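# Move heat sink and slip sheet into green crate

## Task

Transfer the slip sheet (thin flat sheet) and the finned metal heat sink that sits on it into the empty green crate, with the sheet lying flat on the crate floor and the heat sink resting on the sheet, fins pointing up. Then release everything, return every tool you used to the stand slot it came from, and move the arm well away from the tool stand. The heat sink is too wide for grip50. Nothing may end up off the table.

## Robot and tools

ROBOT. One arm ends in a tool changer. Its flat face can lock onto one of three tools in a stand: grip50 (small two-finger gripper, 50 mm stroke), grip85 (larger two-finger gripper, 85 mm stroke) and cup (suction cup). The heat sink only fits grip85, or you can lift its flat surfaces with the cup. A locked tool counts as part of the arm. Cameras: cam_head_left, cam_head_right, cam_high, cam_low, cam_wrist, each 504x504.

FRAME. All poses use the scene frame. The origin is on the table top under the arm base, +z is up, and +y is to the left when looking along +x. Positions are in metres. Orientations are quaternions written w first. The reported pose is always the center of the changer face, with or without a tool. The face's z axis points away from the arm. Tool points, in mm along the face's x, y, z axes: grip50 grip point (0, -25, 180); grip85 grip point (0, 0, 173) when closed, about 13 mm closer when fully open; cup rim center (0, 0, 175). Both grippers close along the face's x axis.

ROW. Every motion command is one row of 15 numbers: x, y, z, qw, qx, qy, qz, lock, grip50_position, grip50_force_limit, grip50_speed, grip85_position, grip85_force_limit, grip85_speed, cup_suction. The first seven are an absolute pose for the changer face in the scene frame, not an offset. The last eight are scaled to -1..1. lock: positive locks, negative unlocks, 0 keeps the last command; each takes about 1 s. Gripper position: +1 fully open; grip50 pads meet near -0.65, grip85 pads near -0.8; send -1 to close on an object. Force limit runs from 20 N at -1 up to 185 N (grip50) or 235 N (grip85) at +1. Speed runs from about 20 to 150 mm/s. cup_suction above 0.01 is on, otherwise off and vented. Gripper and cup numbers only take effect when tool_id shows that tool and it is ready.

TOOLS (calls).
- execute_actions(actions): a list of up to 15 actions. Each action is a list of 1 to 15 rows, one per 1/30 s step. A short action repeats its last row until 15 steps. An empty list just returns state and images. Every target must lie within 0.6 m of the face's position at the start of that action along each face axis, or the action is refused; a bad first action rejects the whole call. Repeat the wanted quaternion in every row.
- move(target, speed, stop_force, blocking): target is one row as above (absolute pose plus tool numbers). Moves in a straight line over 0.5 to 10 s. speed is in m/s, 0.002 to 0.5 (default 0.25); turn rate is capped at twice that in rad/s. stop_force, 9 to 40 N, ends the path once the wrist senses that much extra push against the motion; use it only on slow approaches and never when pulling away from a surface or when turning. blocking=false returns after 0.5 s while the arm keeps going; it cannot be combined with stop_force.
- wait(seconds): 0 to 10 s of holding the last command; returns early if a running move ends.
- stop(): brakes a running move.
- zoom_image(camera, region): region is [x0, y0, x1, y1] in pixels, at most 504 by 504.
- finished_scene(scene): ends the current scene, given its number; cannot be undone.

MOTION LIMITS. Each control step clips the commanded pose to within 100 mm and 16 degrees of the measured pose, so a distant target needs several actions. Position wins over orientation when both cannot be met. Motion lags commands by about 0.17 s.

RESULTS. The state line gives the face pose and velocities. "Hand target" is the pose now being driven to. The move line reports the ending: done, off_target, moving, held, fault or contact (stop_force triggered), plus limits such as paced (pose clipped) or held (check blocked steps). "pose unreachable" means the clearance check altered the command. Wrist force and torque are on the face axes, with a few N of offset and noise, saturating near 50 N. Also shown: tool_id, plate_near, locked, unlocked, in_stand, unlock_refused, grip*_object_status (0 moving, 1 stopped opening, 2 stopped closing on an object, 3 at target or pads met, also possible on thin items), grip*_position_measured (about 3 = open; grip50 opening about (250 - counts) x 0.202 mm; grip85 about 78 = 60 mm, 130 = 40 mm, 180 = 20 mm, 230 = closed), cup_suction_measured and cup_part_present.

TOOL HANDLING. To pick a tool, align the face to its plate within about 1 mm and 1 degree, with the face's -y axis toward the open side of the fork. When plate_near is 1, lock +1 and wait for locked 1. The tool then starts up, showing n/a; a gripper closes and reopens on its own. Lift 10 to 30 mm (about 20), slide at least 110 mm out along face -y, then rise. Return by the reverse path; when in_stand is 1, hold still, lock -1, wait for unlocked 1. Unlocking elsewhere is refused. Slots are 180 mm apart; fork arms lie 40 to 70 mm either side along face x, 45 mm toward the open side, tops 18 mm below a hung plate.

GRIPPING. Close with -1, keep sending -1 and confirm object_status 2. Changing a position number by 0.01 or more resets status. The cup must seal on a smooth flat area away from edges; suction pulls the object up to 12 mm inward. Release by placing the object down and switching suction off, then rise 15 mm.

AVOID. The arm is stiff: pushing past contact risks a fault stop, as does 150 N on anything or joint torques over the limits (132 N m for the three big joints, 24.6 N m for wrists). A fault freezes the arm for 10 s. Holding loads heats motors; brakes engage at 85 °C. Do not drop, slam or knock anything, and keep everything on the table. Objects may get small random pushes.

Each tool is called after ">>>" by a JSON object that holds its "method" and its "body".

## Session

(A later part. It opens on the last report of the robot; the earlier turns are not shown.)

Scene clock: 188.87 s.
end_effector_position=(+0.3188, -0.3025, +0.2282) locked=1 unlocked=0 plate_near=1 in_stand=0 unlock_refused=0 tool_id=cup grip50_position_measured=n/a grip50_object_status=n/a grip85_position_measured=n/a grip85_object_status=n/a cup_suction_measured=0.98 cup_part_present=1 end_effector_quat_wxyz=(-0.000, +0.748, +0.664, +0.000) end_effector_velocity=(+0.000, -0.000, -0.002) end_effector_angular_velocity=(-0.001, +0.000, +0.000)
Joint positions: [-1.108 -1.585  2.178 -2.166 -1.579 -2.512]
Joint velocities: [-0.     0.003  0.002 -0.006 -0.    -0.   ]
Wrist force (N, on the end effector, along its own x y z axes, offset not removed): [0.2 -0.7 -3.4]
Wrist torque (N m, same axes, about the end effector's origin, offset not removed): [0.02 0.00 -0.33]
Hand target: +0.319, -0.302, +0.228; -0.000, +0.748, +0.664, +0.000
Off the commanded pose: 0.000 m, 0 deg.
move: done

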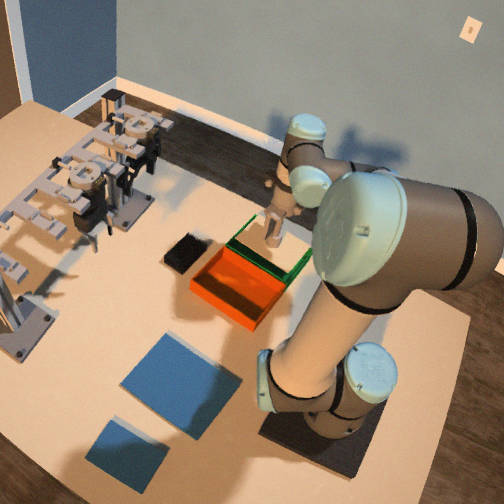

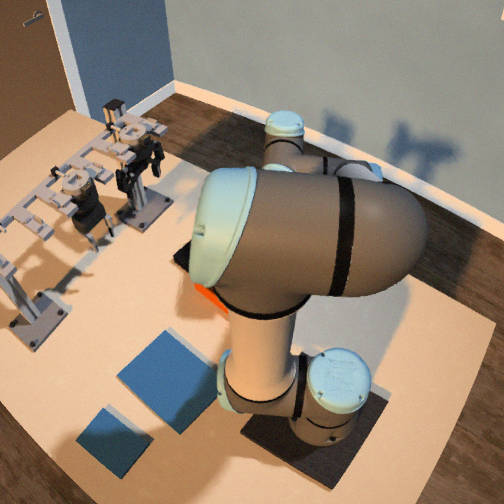

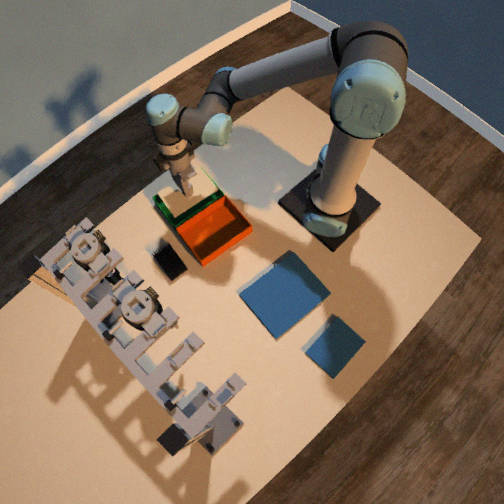

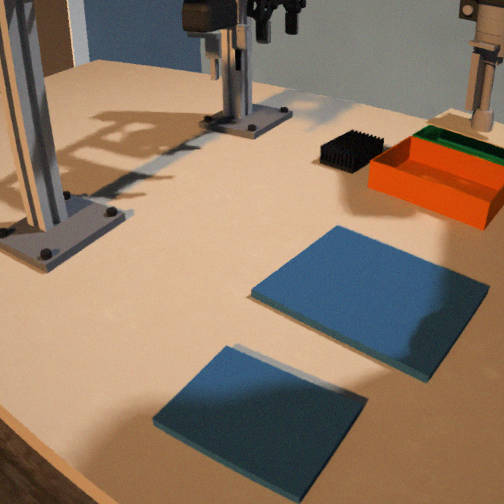

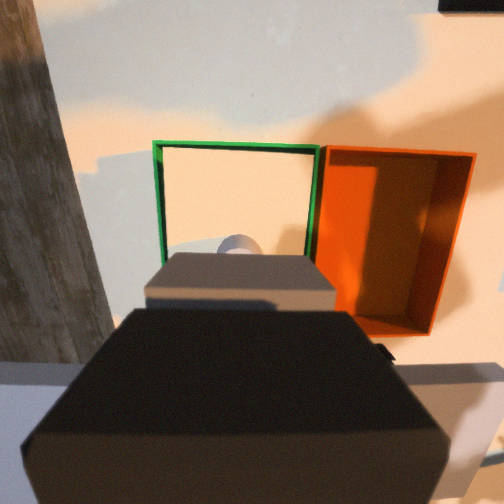

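>>> {"method": "move", "body": {"target": [0.3208,-0.3042,0.226,0,0.742,0.6704,0,1,1,0,0,1,0,0,1], "speed": 0.03}}

>>> {"method": "move", "body": {"target": [0.3208,-0.3042,0.176,0,0.742,0.6704,0,1,1,0,0,1,0,0,1], "speed": 0.06}}

>>> {"method": "move", "body": {"target": [0.3208,-0.3042,0.16,0,0.742,0.6704,0,1,1,0,0,1,0,0,1], "speed": 0.005, "stop_force": 9}}

Scene clock: 195.50 s.
end_effector_position=(+0.3207, -0.3041, +0.2261) locked=1 unlocked=0 plate_near=1 in_stand=0 unlock_refused=0 tool_id=cup grip50_position_measured=n/a grip50_object_status=n/a grip85_position_measured=n/a grip85_object_status=n/a cup_suction_measured=0.98 cup_part_present=1 end_effector_quat_wxyz=(-0.000, +0.742, +0.670, -0.000) end_effector_velocity=(+0.001, -0.001, -0.001) end_effector_angular_velocity=(-0.000, +0.001, +0.007)
Joint positions: [-1.106 -1.575  2.175 -2.173 -1.579 -2.527]
Joint velocities: [ 0.001  0.004 -0.001 -0.002 -0.001 -0.006]
Wrist force (N, on the end effector, along its own x y z axes, offset not removed): [1.3 -0.2 -1.3]
Wrist torque (N m, same axes, about the end effector's origin, offset not removed): [-0.12 -0.16 -0.24]
Hand target: +0.321, -0.304, +0.226; -0.000, +0.742, +0.670, -0.000
Off the commanded pose: 0.000 m, 0 deg.
move: done

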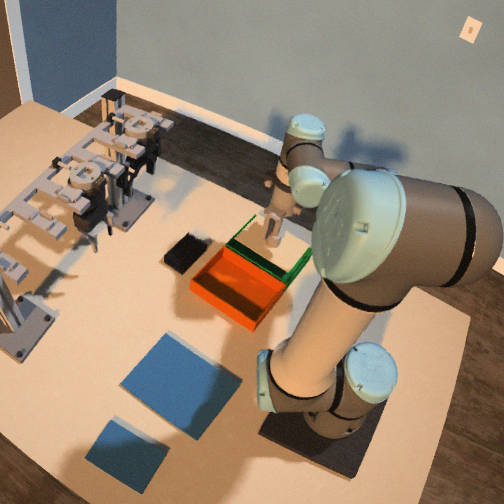

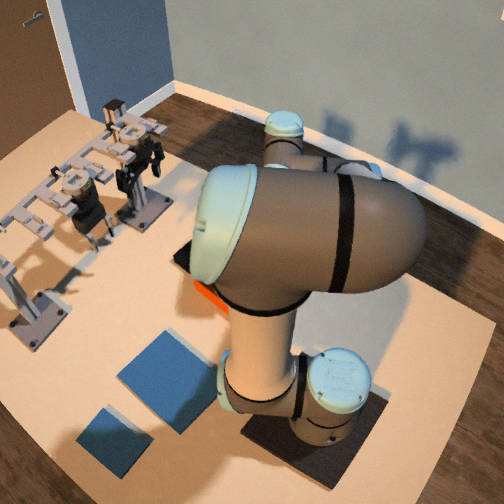

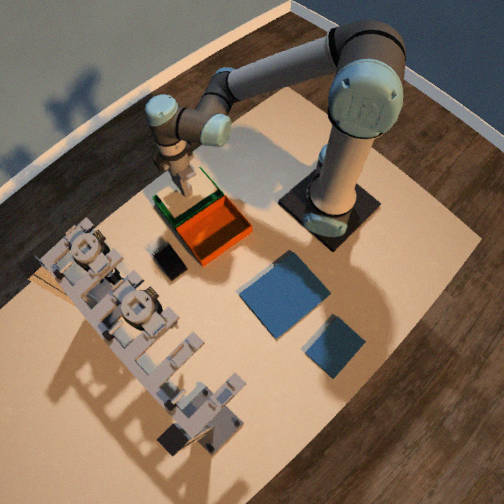

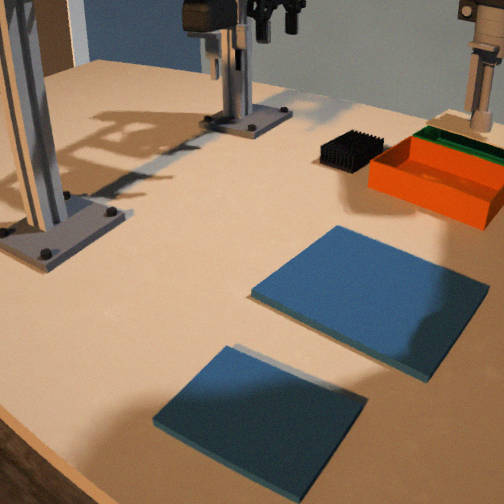

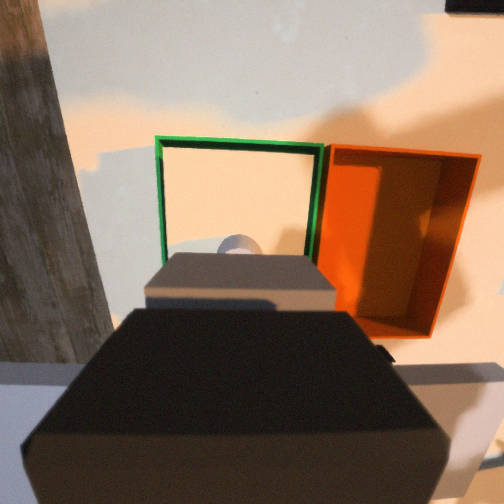

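Scene clock: 196.73 s.
end_effector_position=(+0.3207, -0.3041, +0.1763) locked=1 unlocked=0 plate_near=1 in_stand=0 unlock_refused=0 tool_id=cup grip50_position_measured=n/a grip50_object_status=n/a grip85_position_measured=n/a grip85_object_status=n/a cup_suction_measured=0.98 cup_part_present=1 end_effector_quat_wxyz=(-0.000, +0.742, +0.670, -0.000) end_effector_velocity=(+0.000, -0.000, -0.002) end_effector_angular_velocity=(+0.000, -0.001, -0.000)
Joint positions: [-1.107 -1.484  2.242 -2.331 -1.579 -2.528]
Joint velocities: [ 0.     0.005  0.002 -0.007  0.001  0.   ]
Wrist force (N, on the end effector, along its own x y z axes, offset not removed): [0.4 0.0 -1.8]
Wrist torque (N m, same axes, about the end effector's origin, offset not removed): [0.07 0.12 -0.28]
Hand target: +0.321, -0.304, +0.176; -0.000, +0.742, +0.670, +0.000
Off the commanded pose: 0.000 m, 0 deg.
move: done

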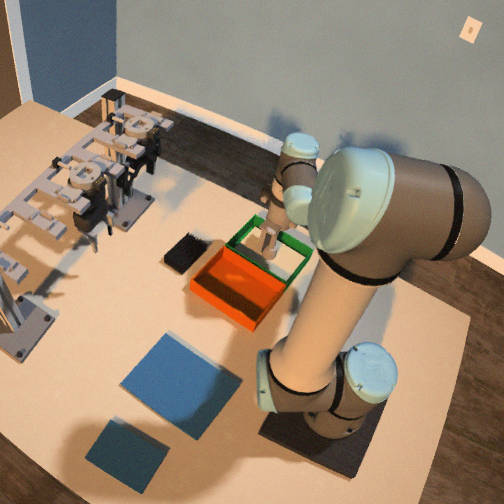

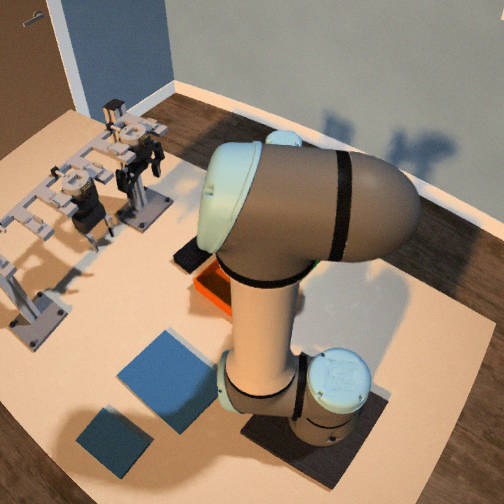

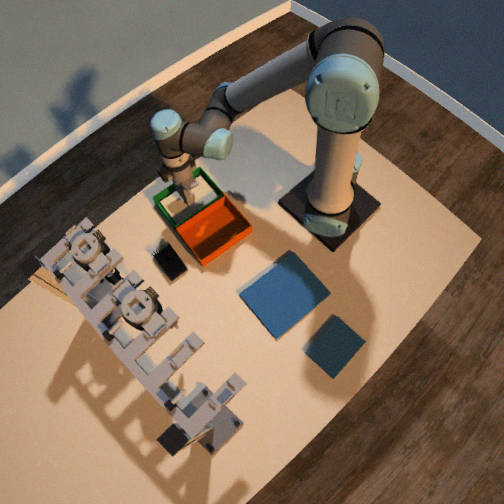

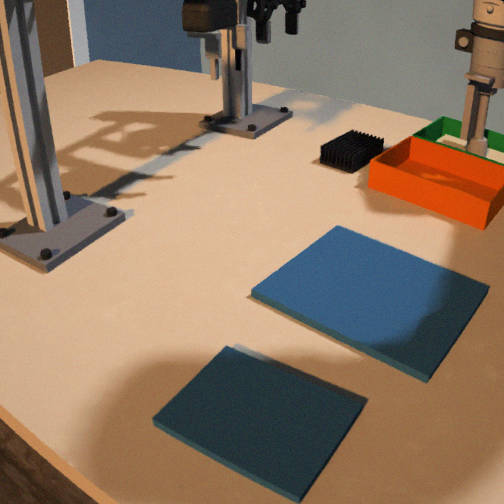

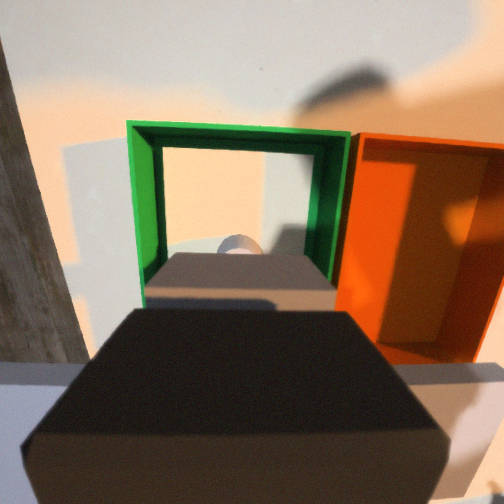

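Scene clock: 198.97 s.
end_effector_position=(+0.3208, -0.3041, +0.1669) locked=1 unlocked=0 plate_near=1 in_stand=0 unlock_refused=0 tool_id=cup grip50_position_measured=n/a grip50_object_status=n/a grip85_position_measured=n/a grip85_object_status=n/a cup_suction_measured=0.98 cup_part_present=1 end_effector_quat_wxyz=(+0.000, +0.742, +0.670, -0.000) end_effector_velocity=(-0.000, +0.000, +0.002) end_effector_angular_velocity=(+0.002, +0.001, +0.000)
Joint positions: [-1.107 -1.464  2.252 -2.361 -1.579 -2.528]
Joint velocities: [-0.    -0.003 -0.003  0.008  0.    -0.   ]
Wrist force (N, on the end effector, along its own x y z axes, offset not removed): [4.5 -5.3 -31.8]
Wrist torque (N m, same axes, about the end effector's origin, offset not removed): [0.53 0.85 -0.22]
Hand target: +0.321, -0.304, +0.167; +0.000, +0.742, +0.670, -0.000
Off the commanded pose: 0.007 m, 0 deg.
move: contact

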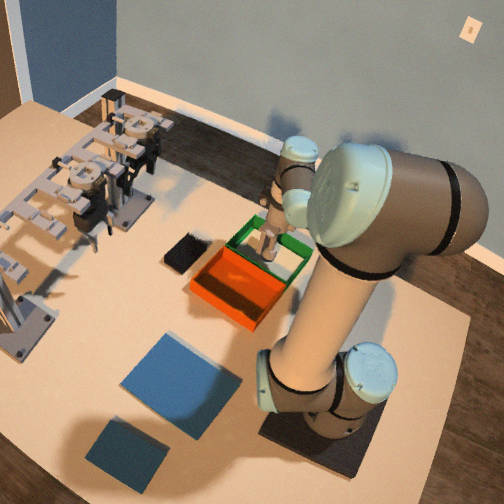

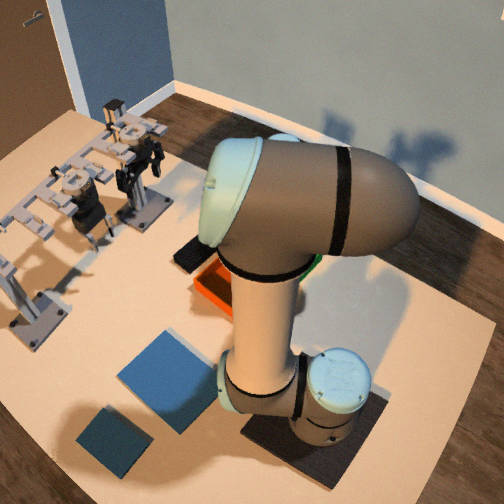

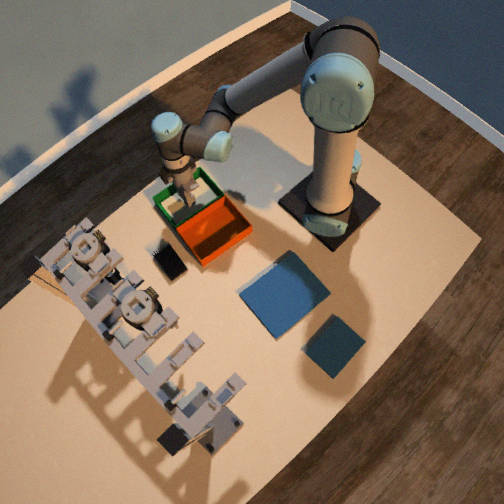

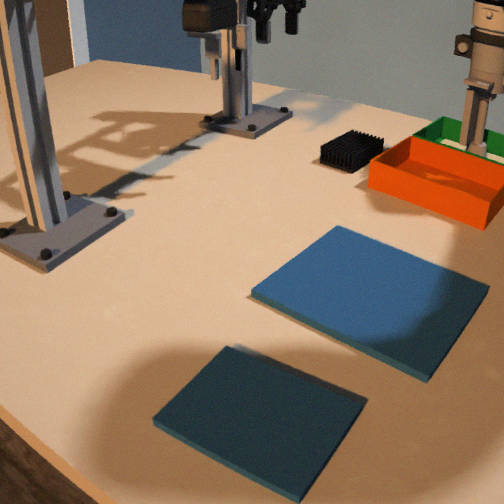

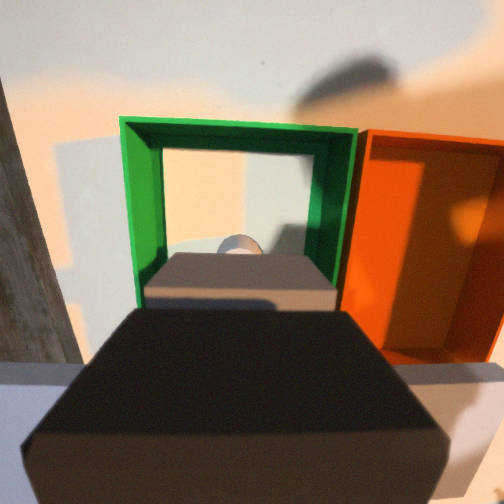

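>>> {"method": "execute_actions", "body": {"actions": [[[0.3208,-0.3042,0.1676,0,0.742,0.6704,0,1,1,0,0,1,0,0,0]],[[0.3208,-0.3042,0.1676,0,0.742,0.6704,0,1,1,0,0,1,0,0,0]]]}}

>>> {"method": "move", "body": {"target": [0.3208,-0.3042,0.25,0,0.742,0.6704,0,1,1,0,0,1,0,0,0], "speed": 0.08}}

>>> {"method": "move", "body": {"target": [0.50,0.1735,0.38,0,0.691,0.723,0,1,1,0,0,1,0,0,0], "speed": 0.4}}

>>> {"method": "move", "body": {"target": [0.6225,0.1791,0.38,0,0.691,0.723,0,1,1,0,0,1,0,0,0], "speed": 0.12}}

>>> {"method": "move", "body": {"target": [0.6225,0.1791,0.3602,0,0.691,0.723,0,1,1,0,0,1,0,0,0], "speed": 0.03}}

>>> {"method": "execute_actions", "body": {"actions": [[[0.6225,0.1791,0.3602,0,0.691,0.723,0,-1,1,0,0,1,0,0,0]],[[0.6225,0.1791,0.3602,0,0.691,0.723,0,-1,1,0,0,1,0,0,0]],[[0.6225,0.1791,0.3602,0,0.691,0.723,0,-1,1,0,0,1,0,0,0]]]}}

Scene clock: 208.17 s.
end_effector_position=(+0.3208, -0.3042, +0.1676) locked=1 unlocked=0 plate_near=1 in_stand=0 unlock_refused=0 tool_id=cup grip50_position_measured=n/a grip50_object_status=n/a grip85_position_measured=n/a grip85_object_status=n/a cup_suction_measured=0.00 cup_part_present=0 end_effector_quat_wxyz=(-0.000, +0.742, +0.670, -0.000) end_effector_velocity=(+0.000, +0.000, +0.000) end_effector_angular_velocity=(+0.000, -0.001, -0.000)
Joint positions: [-1.107 -1.465  2.251 -2.359 -1.579 -2.528]
Joint velocities: [-0.    -0.     0.     0.     0.001  0.   ]
Wrist force (N, on the end effector, along its own x y z axes, offset not removed): [-1.2 -1.9 -18.7]
Wrist torque (N m, same axes, about the end effector's origin, offset not removed): [-0.14 0.29 -0.23]
Hand target: +0.321, -0.304, +0.168; -0.000, +0.742, +0.670, -0.000
Off the commanded pose: 0.000 m, 0 deg.

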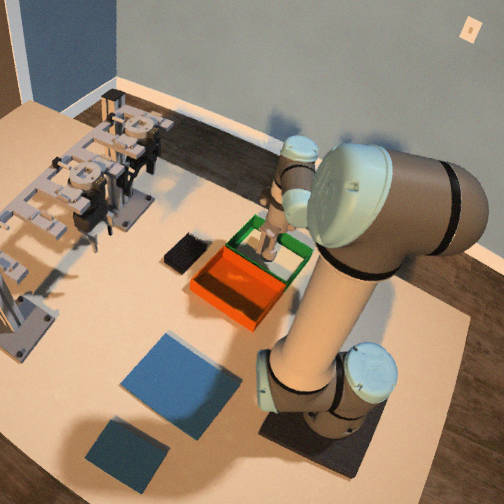

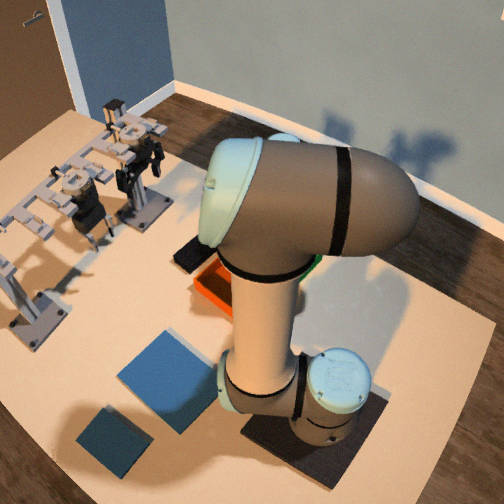

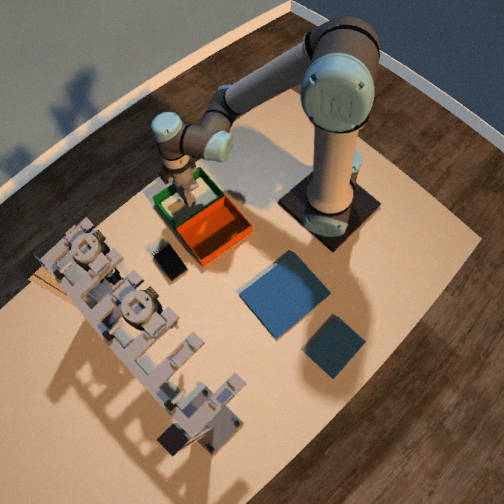

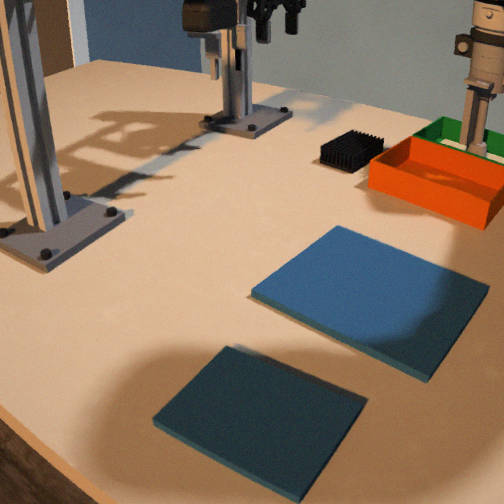

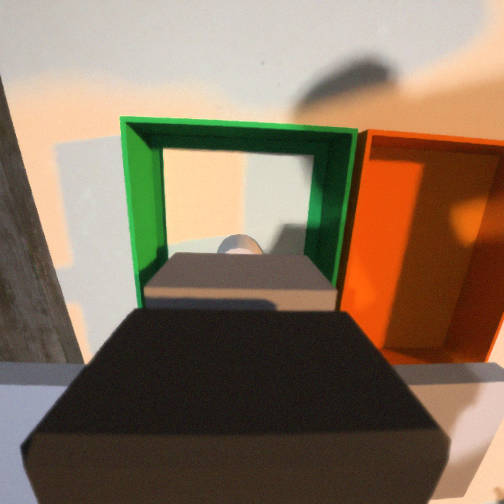

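Scene clock: 209.63 s.
end_effector_position=(+0.3209, -0.3044, +0.2497) locked=1 unlocked=0 plate_near=1 in_stand=0 unlock_refused=0 tool_id=cup grip50_position_measured=n/a grip50_object_status=n/a grip85_position_measured=n/a grip85_object_status=n/a cup_suction_measured=0.00 cup_part_present=0 end_effector_quat_wxyz=(+0.000, +0.742, +0.670, -0.000) end_effector_velocity=(-0.000, -0.000, +0.002) end_effector_angular_velocity=(-0.000, +0.001, +0.000)
Joint positions: [-1.105 -1.61   2.138 -2.101 -1.579 -2.527]
Joint velocities: [ 0.    -0.002 -0.003  0.006 -0.001 -0.   ]
Wrist force (N, on the end effector, along its own x y z axes, offset not removed): [-0.8 -0.3 -2.9]
Wrist torque (N m, same axes, about the end effector's origin, offset not removed): [0.01 0.08 -0.17]
Hand target: +0.321, -0.304, +0.250; +0.000, +0.742, +0.670, -0.000
Off the commanded pose: 0.000 m, 0 deg.
move: done

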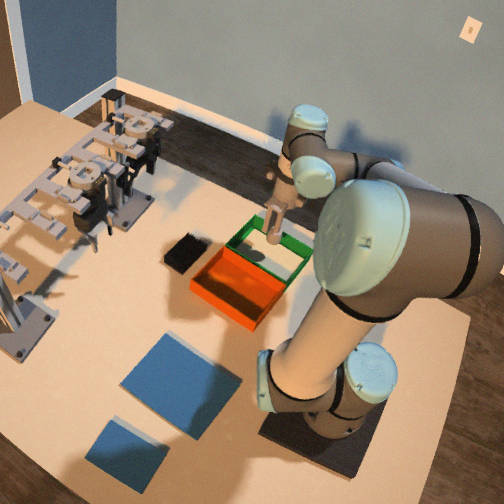

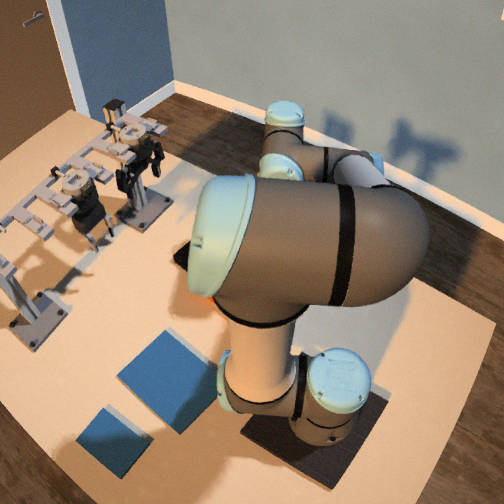

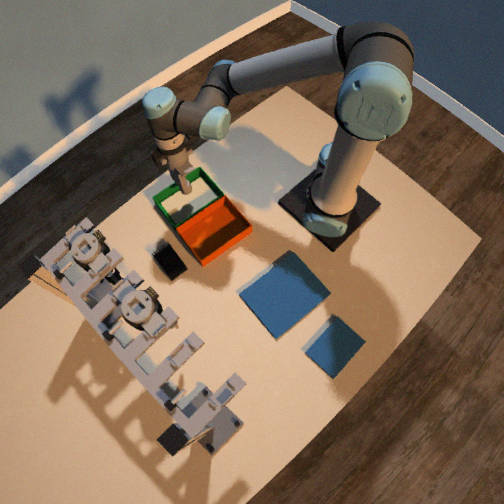

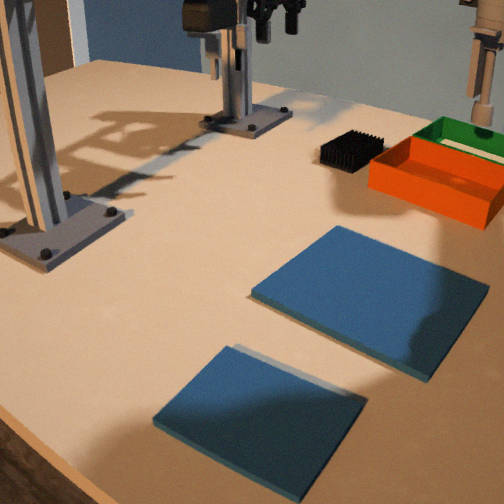

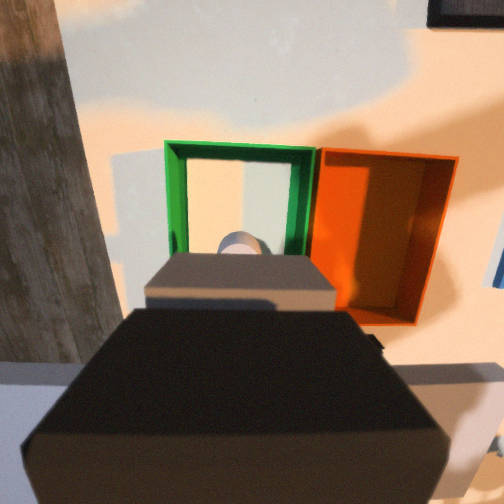

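Scene clock: 211.67 s.
end_effector_position=(+0.5002, +0.1729, +0.3798) locked=1 unlocked=0 plate_near=1 in_stand=0 unlock_refused=0 tool_id=cup grip50_position_measured=n/a grip50_object_status=n/a grip85_position_measured=n/a grip85_object_status=n/a cup_suction_measured=0.00 cup_part_present=0 end_effector_quat_wxyz=(+0.000, +0.691, +0.723, -0.001) end_effector_velocity=(+0.001, +0.001, +0.000) end_effector_angular_velocity=(-0.002, +0.002, -0.001)
Joint positions: [ 0.037 -1.498  1.676 -1.742 -1.578 -1.531]
Joint velocities: [ 0.003  0.005 -0.007  0.004 -0.002  0.003]
Wrist force (N, on the end effector, along its own x y z axes, offset not removed): [-0.3 0.5 -2.2]
Wrist torque (N m, same axes, about the end effector's origin, offset not removed): [0.15 0.15 -0.27]
Hand target: +0.500, +0.173, +0.380; +0.000, +0.691, +0.723, -0.001
Off the commanded pose: 0.001 m, 0 deg.
move: done

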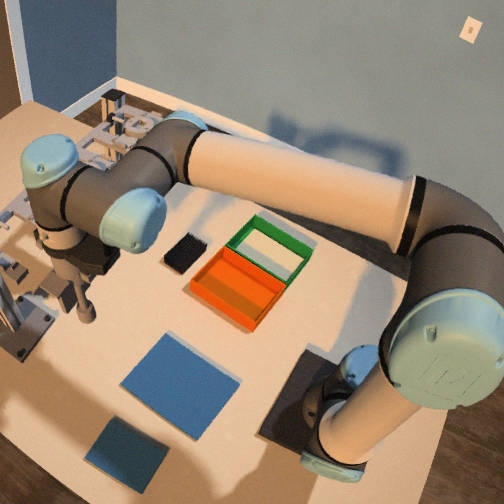

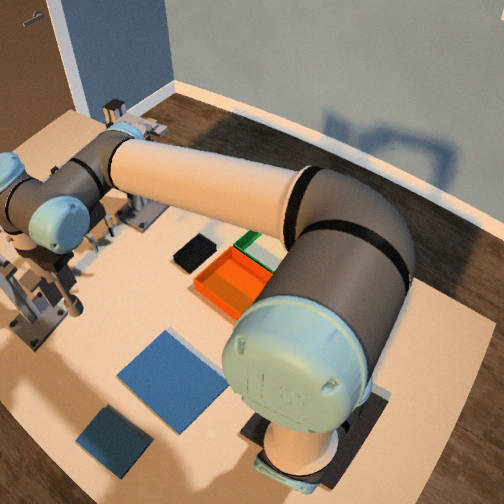

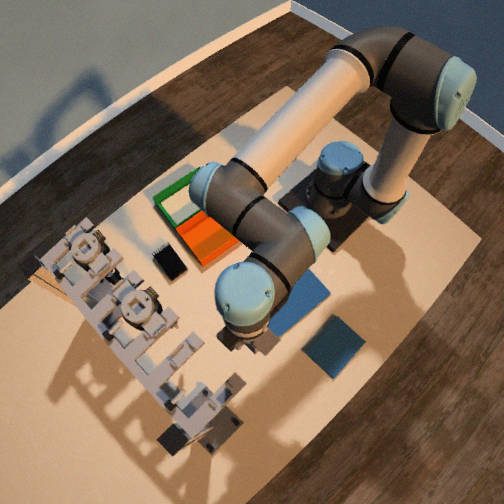

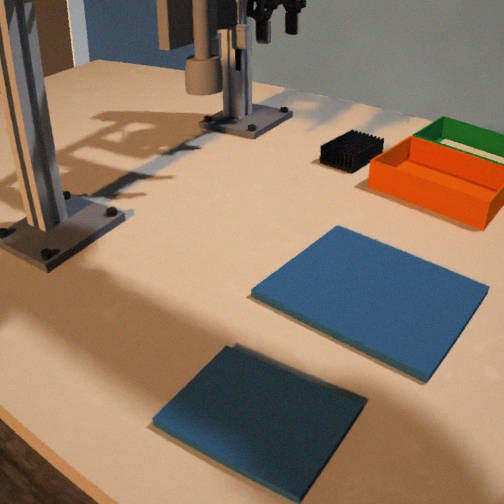

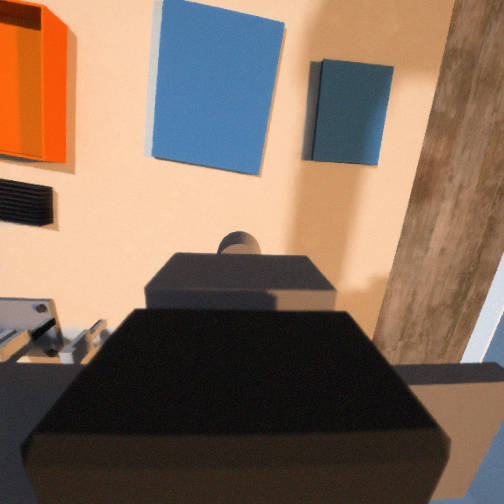

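Scene clock: 213.20 s.
end_effector_position=(+0.6224, +0.1790, +0.3799) locked=1 unlocked=0 plate_near=1 in_stand=0 unlock_refused=0 tool_id=cup grip50_position_measured=n/a grip50_object_status=n/a grip85_position_measured=n/a grip85_object_status=n/a cup_suction_measured=0.00 cup_part_present=0 end_effector_quat_wxyz=(-0.000, +0.691, +0.723, +0.000) end_effector_velocity=(+0.002, +0.000, +0.000) end_effector_angular_velocity=(-0.001, +0.001, +0.001)
Joint positions: [ 0.03  -1.214  1.328 -1.679 -1.577 -1.539]
Joint velocities: [-0.     0.006 -0.008  0.003 -0.001 -0.001]
Wrist force (N, on the end effector, along its own x y z axes, offset not removed): [-0.4 -0.2 -0.1]
Wrist torque (N m, same axes, about the end effector's origin, offset not removed): [-0.10 -0.03 -0.21]
Hand target: +0.623, +0.179, +0.380; -0.000, +0.691, +0.723, +0.000
Off the commanded pose: 0.000 m, 0 deg.
move: done

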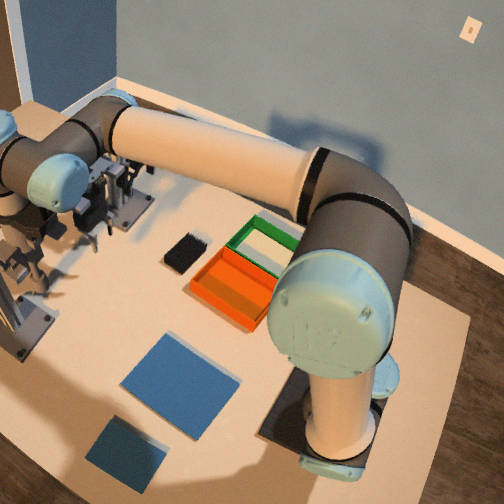

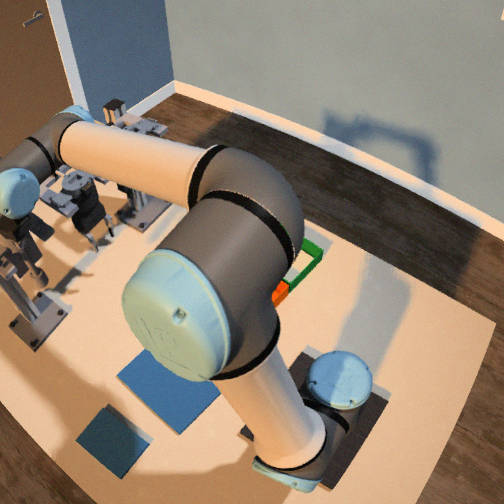

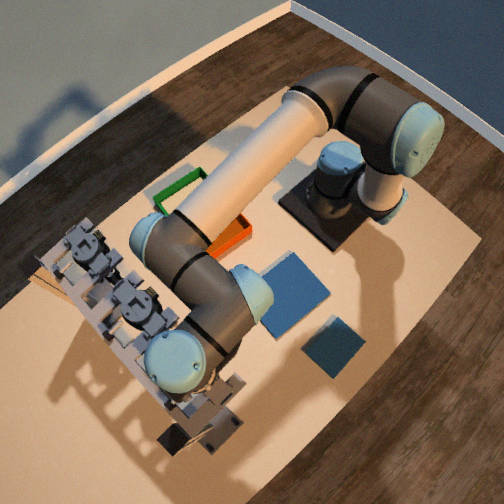

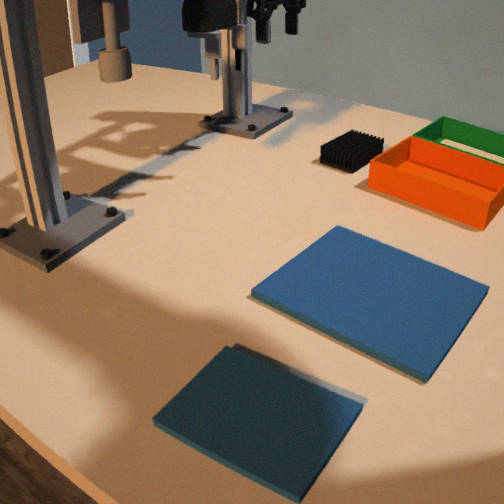

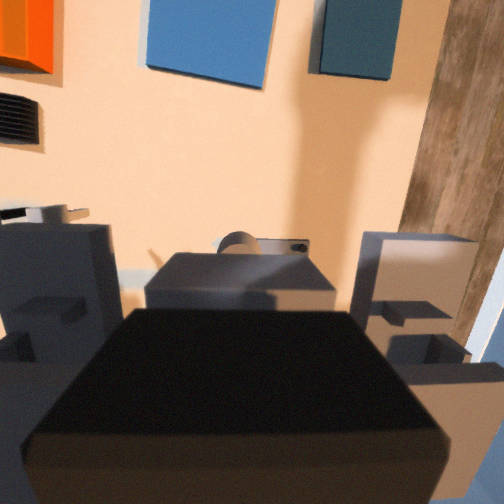

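Scene clock: 214.20 s.
end_effector_position=(+0.6225, +0.1791, +0.3604) locked=1 unlocked=0 plate_near=1 in_stand=1 unlock_refused=0 tool_id=cup grip50_position_measured=n/a grip50_object_status=n/a grip85_position_measured=n/a grip85_object_status=n/a cup_suction_measured=0.00 cup_part_present=0 end_effector_quat_wxyz=(-0.000, +0.691, +0.723, -0.000) end_effector_velocity=(-0.000, -0.000, -0.002) end_effector_angular_velocity=(-0.001, -0.001, +0.000)
Joint positions: [ 0.03  -1.207  1.37  -1.726 -1.577 -1.539]
Joint velocities: [-0.     0.     0.004 -0.005 -0.001 -0.   ]
Wrist force (N, on the end effector, along its own x y z axes, offset not removed): [-0.7 -0.2 -3.9]
Wrist torque (N m, same axes, about the end effector's origin, offset not removed): [0.12 0.12 -0.26]
Hand target: +0.622, +0.179, +0.360; -0.000, +0.691, +0.723, -0.000
Off the commanded pose: 0.000 m, 0 deg.
move: done

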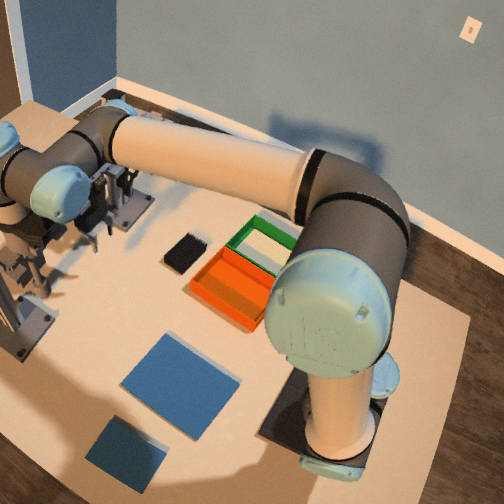

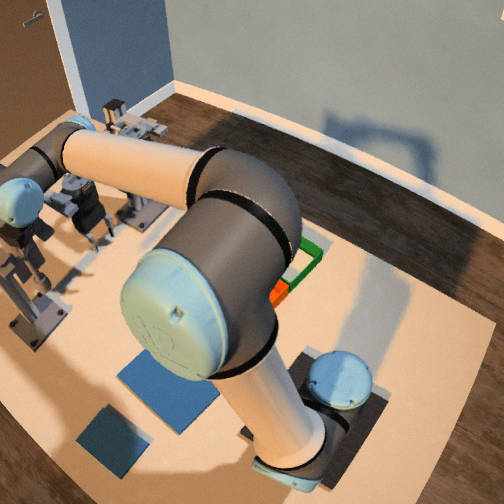

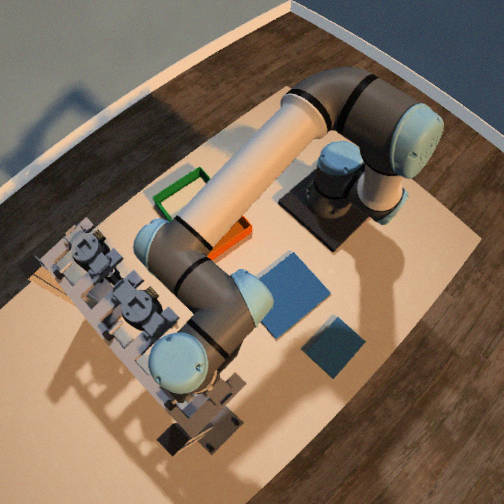

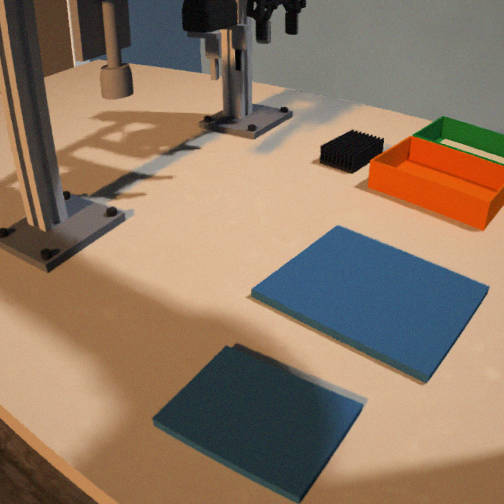

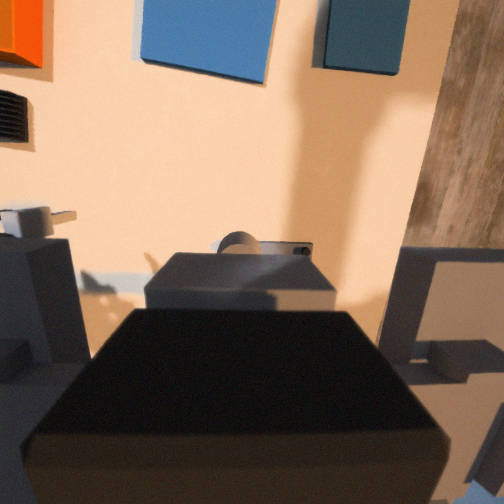

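Scene clock: 215.70 s.
end_effector_position=(+0.6225, +0.1791, +0.3602) locked=0 unlocked=1 plate_near=1 in_stand=1 unlock_refused=0 tool_id=none grip50_position_measured=n/a grip50_object_status=n/a grip85_position_measured=n/a grip85_object_status=n/a cup_suction_measured=n/a cup_part_present=n/a end_effector_quat_wxyz=(+0.000, +0.691, +0.723, +0.000) end_effector_velocity=(-0.000, +0.000, -0.000) end_effector_angular_velocity=(+0.001, +0.000, -0.000)
Joint positions: [ 0.03  -1.207  1.37  -1.727 -1.577 -1.539]
Joint velocities: [0.    0.    0.    0.    0.001 0.   ]
Wrist force (N, on the end effector, along its own x y z axes, offset not removed): [-0.8 1.7 -1.6]
Wrist torque (N m, same axes, about the end effector's origin, offset not removed): [0.01 0.17 -0.19]
Hand target: +0.623, +0.179, +0.360; +0.000, +0.691, +0.723, +0.000
Off the commanded pose: 0.000 m, 0 deg.

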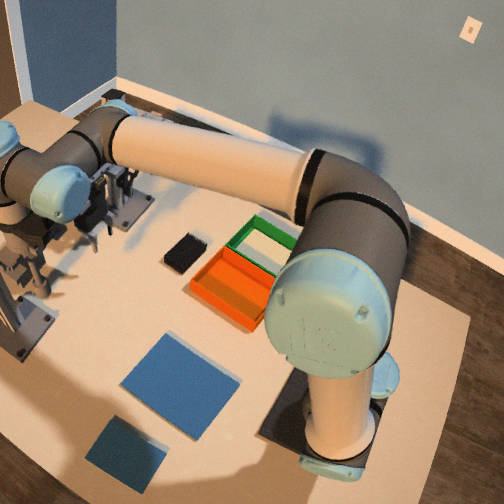

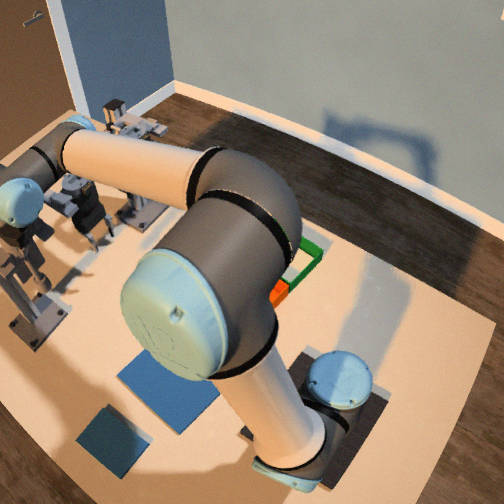

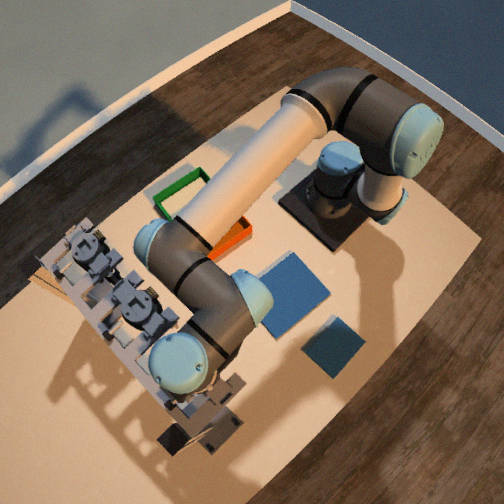

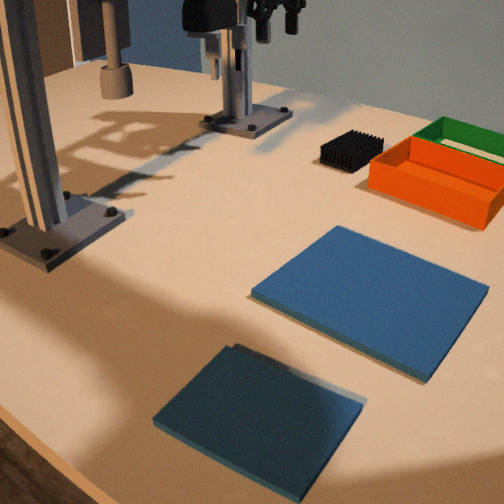

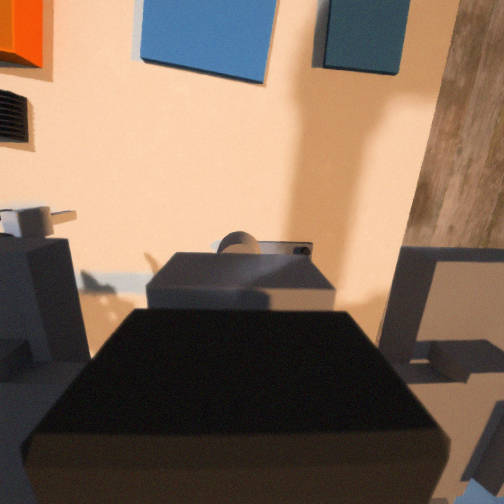

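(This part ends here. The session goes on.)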